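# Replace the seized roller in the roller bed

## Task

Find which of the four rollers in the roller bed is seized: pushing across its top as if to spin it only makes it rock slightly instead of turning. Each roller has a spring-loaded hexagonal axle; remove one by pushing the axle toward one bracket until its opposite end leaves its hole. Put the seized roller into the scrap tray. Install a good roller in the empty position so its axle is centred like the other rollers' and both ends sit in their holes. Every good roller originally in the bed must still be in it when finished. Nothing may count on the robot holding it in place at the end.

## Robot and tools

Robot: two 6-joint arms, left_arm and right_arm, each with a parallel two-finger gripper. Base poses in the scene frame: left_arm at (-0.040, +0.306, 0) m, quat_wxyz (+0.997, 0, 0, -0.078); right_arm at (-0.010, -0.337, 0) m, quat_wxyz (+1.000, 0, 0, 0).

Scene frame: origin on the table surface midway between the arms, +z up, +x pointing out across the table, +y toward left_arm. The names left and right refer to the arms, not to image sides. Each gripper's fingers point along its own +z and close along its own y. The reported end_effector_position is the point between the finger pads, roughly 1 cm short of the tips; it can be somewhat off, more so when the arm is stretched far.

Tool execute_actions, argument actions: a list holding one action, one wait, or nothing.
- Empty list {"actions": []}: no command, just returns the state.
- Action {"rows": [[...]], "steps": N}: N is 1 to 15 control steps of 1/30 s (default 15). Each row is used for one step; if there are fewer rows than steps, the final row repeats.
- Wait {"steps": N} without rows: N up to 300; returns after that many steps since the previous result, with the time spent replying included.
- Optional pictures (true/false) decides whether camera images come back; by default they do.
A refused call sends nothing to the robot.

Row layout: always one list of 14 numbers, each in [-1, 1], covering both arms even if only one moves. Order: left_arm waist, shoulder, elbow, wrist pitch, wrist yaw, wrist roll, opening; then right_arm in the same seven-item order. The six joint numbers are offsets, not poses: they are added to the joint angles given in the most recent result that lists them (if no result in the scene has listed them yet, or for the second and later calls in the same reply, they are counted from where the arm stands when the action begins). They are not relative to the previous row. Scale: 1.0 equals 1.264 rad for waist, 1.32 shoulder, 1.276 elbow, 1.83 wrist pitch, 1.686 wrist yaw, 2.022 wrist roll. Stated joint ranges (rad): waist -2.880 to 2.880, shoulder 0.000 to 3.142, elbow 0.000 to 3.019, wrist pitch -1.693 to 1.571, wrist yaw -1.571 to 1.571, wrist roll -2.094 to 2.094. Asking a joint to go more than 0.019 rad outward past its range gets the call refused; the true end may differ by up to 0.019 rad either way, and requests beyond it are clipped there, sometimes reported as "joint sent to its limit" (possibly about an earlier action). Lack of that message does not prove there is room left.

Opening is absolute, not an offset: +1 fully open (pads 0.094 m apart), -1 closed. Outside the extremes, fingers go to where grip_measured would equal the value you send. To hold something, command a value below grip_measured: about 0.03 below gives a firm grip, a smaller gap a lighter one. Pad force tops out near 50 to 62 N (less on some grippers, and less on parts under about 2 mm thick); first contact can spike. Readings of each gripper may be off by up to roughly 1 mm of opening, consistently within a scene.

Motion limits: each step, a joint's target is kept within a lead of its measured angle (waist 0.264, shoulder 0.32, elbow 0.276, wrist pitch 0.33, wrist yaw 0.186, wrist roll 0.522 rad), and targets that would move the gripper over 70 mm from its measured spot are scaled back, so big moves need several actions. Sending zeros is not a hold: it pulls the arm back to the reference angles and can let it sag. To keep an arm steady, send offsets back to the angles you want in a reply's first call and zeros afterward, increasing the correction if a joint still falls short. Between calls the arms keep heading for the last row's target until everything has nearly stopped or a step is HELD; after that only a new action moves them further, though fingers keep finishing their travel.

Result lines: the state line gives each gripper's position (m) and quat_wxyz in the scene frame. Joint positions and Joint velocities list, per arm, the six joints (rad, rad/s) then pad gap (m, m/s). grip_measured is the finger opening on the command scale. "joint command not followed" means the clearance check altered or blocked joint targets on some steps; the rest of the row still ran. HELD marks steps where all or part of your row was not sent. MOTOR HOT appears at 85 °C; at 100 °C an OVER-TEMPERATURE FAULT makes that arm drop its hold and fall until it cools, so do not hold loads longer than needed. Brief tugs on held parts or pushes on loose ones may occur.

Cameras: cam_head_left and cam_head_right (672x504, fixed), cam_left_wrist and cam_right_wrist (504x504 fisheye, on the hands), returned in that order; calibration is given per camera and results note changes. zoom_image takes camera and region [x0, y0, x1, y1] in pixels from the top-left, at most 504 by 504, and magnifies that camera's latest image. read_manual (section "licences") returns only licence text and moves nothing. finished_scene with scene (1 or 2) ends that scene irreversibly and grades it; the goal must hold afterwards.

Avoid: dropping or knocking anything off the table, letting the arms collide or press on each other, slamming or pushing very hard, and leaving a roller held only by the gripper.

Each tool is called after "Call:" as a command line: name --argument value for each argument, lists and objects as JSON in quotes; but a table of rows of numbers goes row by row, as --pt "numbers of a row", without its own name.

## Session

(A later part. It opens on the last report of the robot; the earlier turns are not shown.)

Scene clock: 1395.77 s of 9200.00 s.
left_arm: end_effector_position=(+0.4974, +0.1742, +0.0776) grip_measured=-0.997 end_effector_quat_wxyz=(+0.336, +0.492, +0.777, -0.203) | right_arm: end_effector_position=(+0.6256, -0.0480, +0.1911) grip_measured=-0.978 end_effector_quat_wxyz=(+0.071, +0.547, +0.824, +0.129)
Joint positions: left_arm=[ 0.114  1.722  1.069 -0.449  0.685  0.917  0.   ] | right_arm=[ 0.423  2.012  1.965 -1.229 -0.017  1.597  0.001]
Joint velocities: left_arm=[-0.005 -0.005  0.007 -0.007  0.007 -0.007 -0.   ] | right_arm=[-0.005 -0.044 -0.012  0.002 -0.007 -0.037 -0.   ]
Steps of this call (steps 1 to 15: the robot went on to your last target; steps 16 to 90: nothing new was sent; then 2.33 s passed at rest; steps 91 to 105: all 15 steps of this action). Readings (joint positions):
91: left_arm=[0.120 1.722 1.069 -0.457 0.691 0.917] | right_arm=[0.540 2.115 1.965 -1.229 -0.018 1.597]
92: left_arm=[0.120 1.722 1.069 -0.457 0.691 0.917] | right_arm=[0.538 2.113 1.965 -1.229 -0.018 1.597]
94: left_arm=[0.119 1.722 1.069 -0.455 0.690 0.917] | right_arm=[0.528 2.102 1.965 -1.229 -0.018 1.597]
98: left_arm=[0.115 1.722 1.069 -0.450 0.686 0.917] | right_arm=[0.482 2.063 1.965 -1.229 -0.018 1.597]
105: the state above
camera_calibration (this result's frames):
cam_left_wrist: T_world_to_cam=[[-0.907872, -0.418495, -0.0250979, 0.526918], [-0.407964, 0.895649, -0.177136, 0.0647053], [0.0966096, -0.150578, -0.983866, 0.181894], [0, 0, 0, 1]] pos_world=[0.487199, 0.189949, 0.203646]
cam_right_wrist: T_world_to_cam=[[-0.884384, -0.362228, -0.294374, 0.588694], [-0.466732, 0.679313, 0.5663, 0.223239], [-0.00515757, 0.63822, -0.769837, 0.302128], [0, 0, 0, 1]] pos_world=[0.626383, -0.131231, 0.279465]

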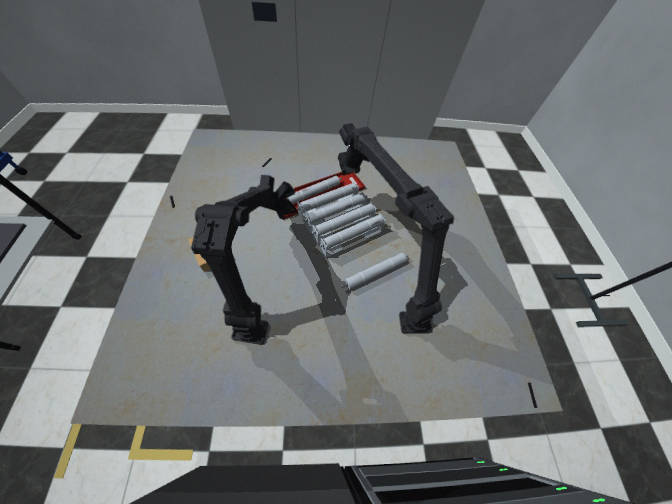

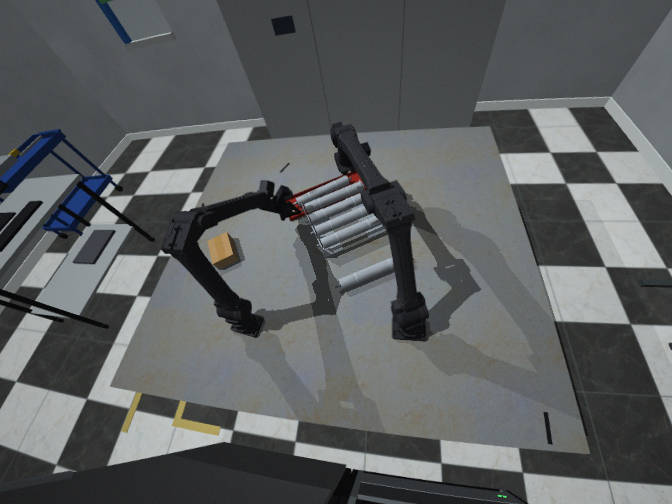

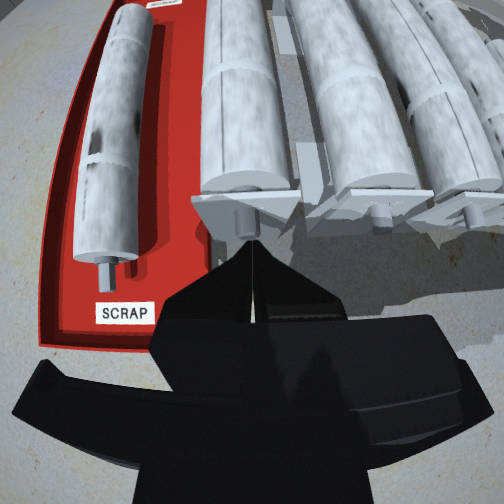

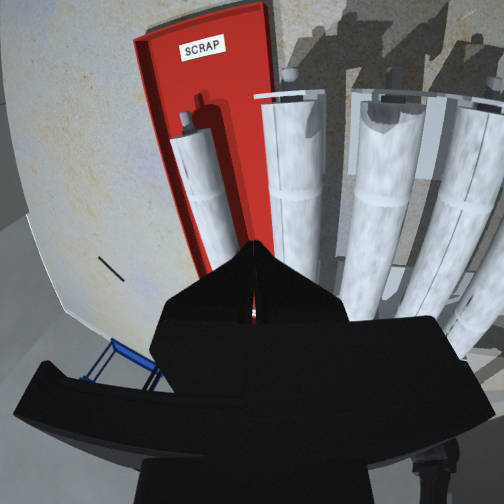

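Centred. Back left off.

Call:
execute_actions --actions '[{"rows":[[0.02,0,0.012,0,0,0,-1,0,0,0.02,0,0,0,-1],[0.04,0,0.012,0,0,0,-1,0,0,0.02,0,0,0,-1],[0.06,-0.02,0.012,0,0,0,-1,0,0,0.02,0,0,0,-1]],"steps":12}]'

Call:
finished_scene --scene 1

Scene clock: 1401.73 s of 9200.00 s.
left_arm: end_effector_position=(+0.5077, +0.2208, +0.0879) grip_measured=-0.997 end_effector_quat_wxyz=(+0.352, +0.460, +0.794, -0.184) | right_arm: end_effector_position=(+0.6238, -0.0442, +0.1914) grip_measured=-0.978 end_effector_quat_wxyz=(+0.071, +0.544, +0.826, +0.130)
Joint positions: left_arm=[ 0.2    1.702  1.069 -0.449  0.685  0.917  0.   ] | right_arm=[ 0.429  2.011  1.965 -1.229 -0.017  1.597  0.001]
Joint velocities: left_arm=[-0.024 -0.024 -0.012  0.007 -0.037  0.022 -0.   ] | right_arm=[ 0.005 -0.015  0.002  0.007 -0.066  0.037  0.   ]
Steps of this call (steps 1 to 15: the robot went on to your last target; steps 16 to 90: nothing new was sent; then 2.57 s passed at rest; steps 91 to 102: all 12 steps of this action). Readings (joint positions):
91: left_arm=[0.116 1.722 1.069 -0.449 0.685 0.917] | right_arm=[0.429 2.011 1.965 -1.229 -0.017 1.597]
92: left_arm=[0.119 1.722 1.069 -0.449 0.685 0.917] | right_arm=[0.429 2.011 1.965 -1.229 -0.017 1.597]
94: left_arm=[0.138 1.719 1.069 -0.449 0.685 0.917] | right_arm=[0.429 2.011 1.965 -1.229 -0.017 1.597]
98: left_arm=[0.187 1.708 1.069 -0.449 0.685 0.917] | right_arm=[0.429 2.011 1.965 -1.229 -0.017 1.597]
102: the state above
camera_calibration (this result's frames):
cam_left_wrist: T_world_to_cam=[[-0.867894, -0.494895, -0.0428843, 0.554221], [-0.479802, 0.857511, -0.185648, 0.0745815], [0.12865, -0.140547, -0.98168, 0.179391], [0, 0, 0, 1]] pos_world=[0.493711, 0.23554, 0.213718]
cam_right_wrist: T_world_to_cam=[[-0.882054, -0.367573, -0.294739, 0.586964], [-0.471066, 0.676361, 0.566244, 0.222215], [-0.0087858, 0.638299, -0.769738, 0.302098], [0, 0, 0, 1]] pos_world=[0.625066, -0.127374, 0.27971]

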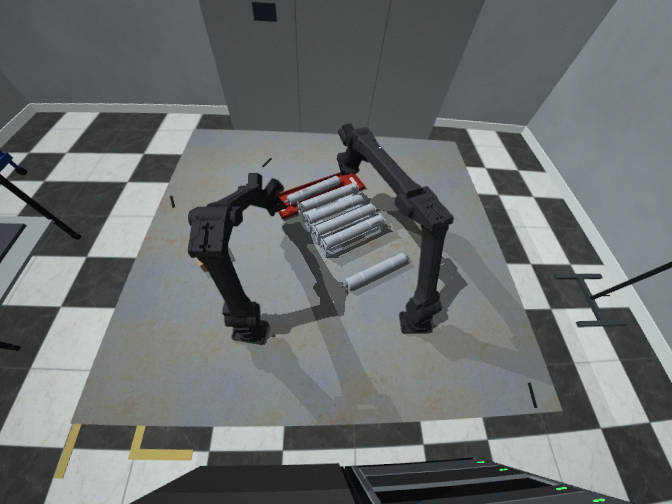

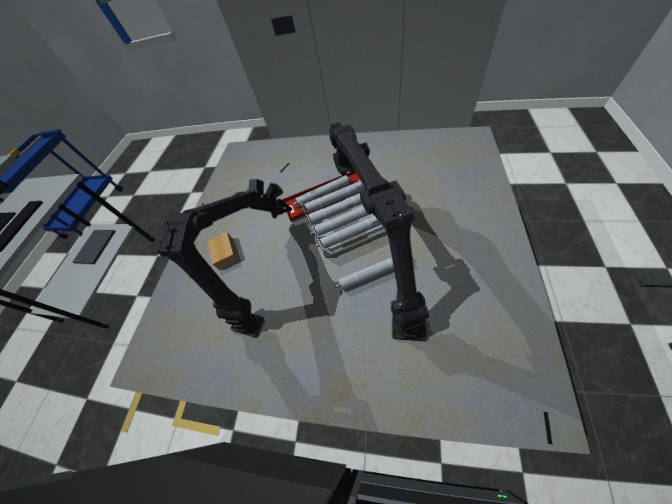

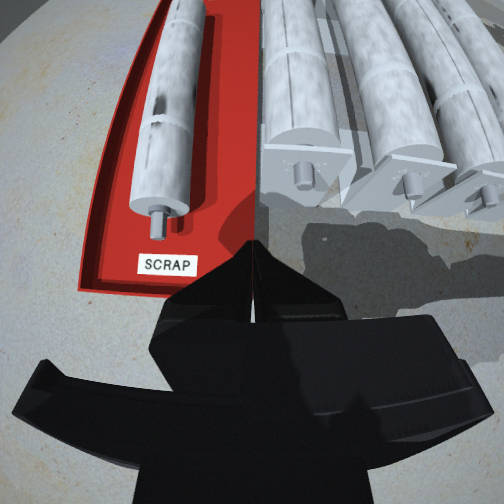

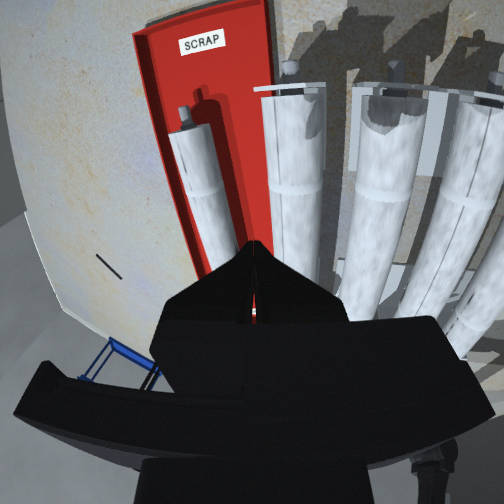

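The scene is finished: the task was done.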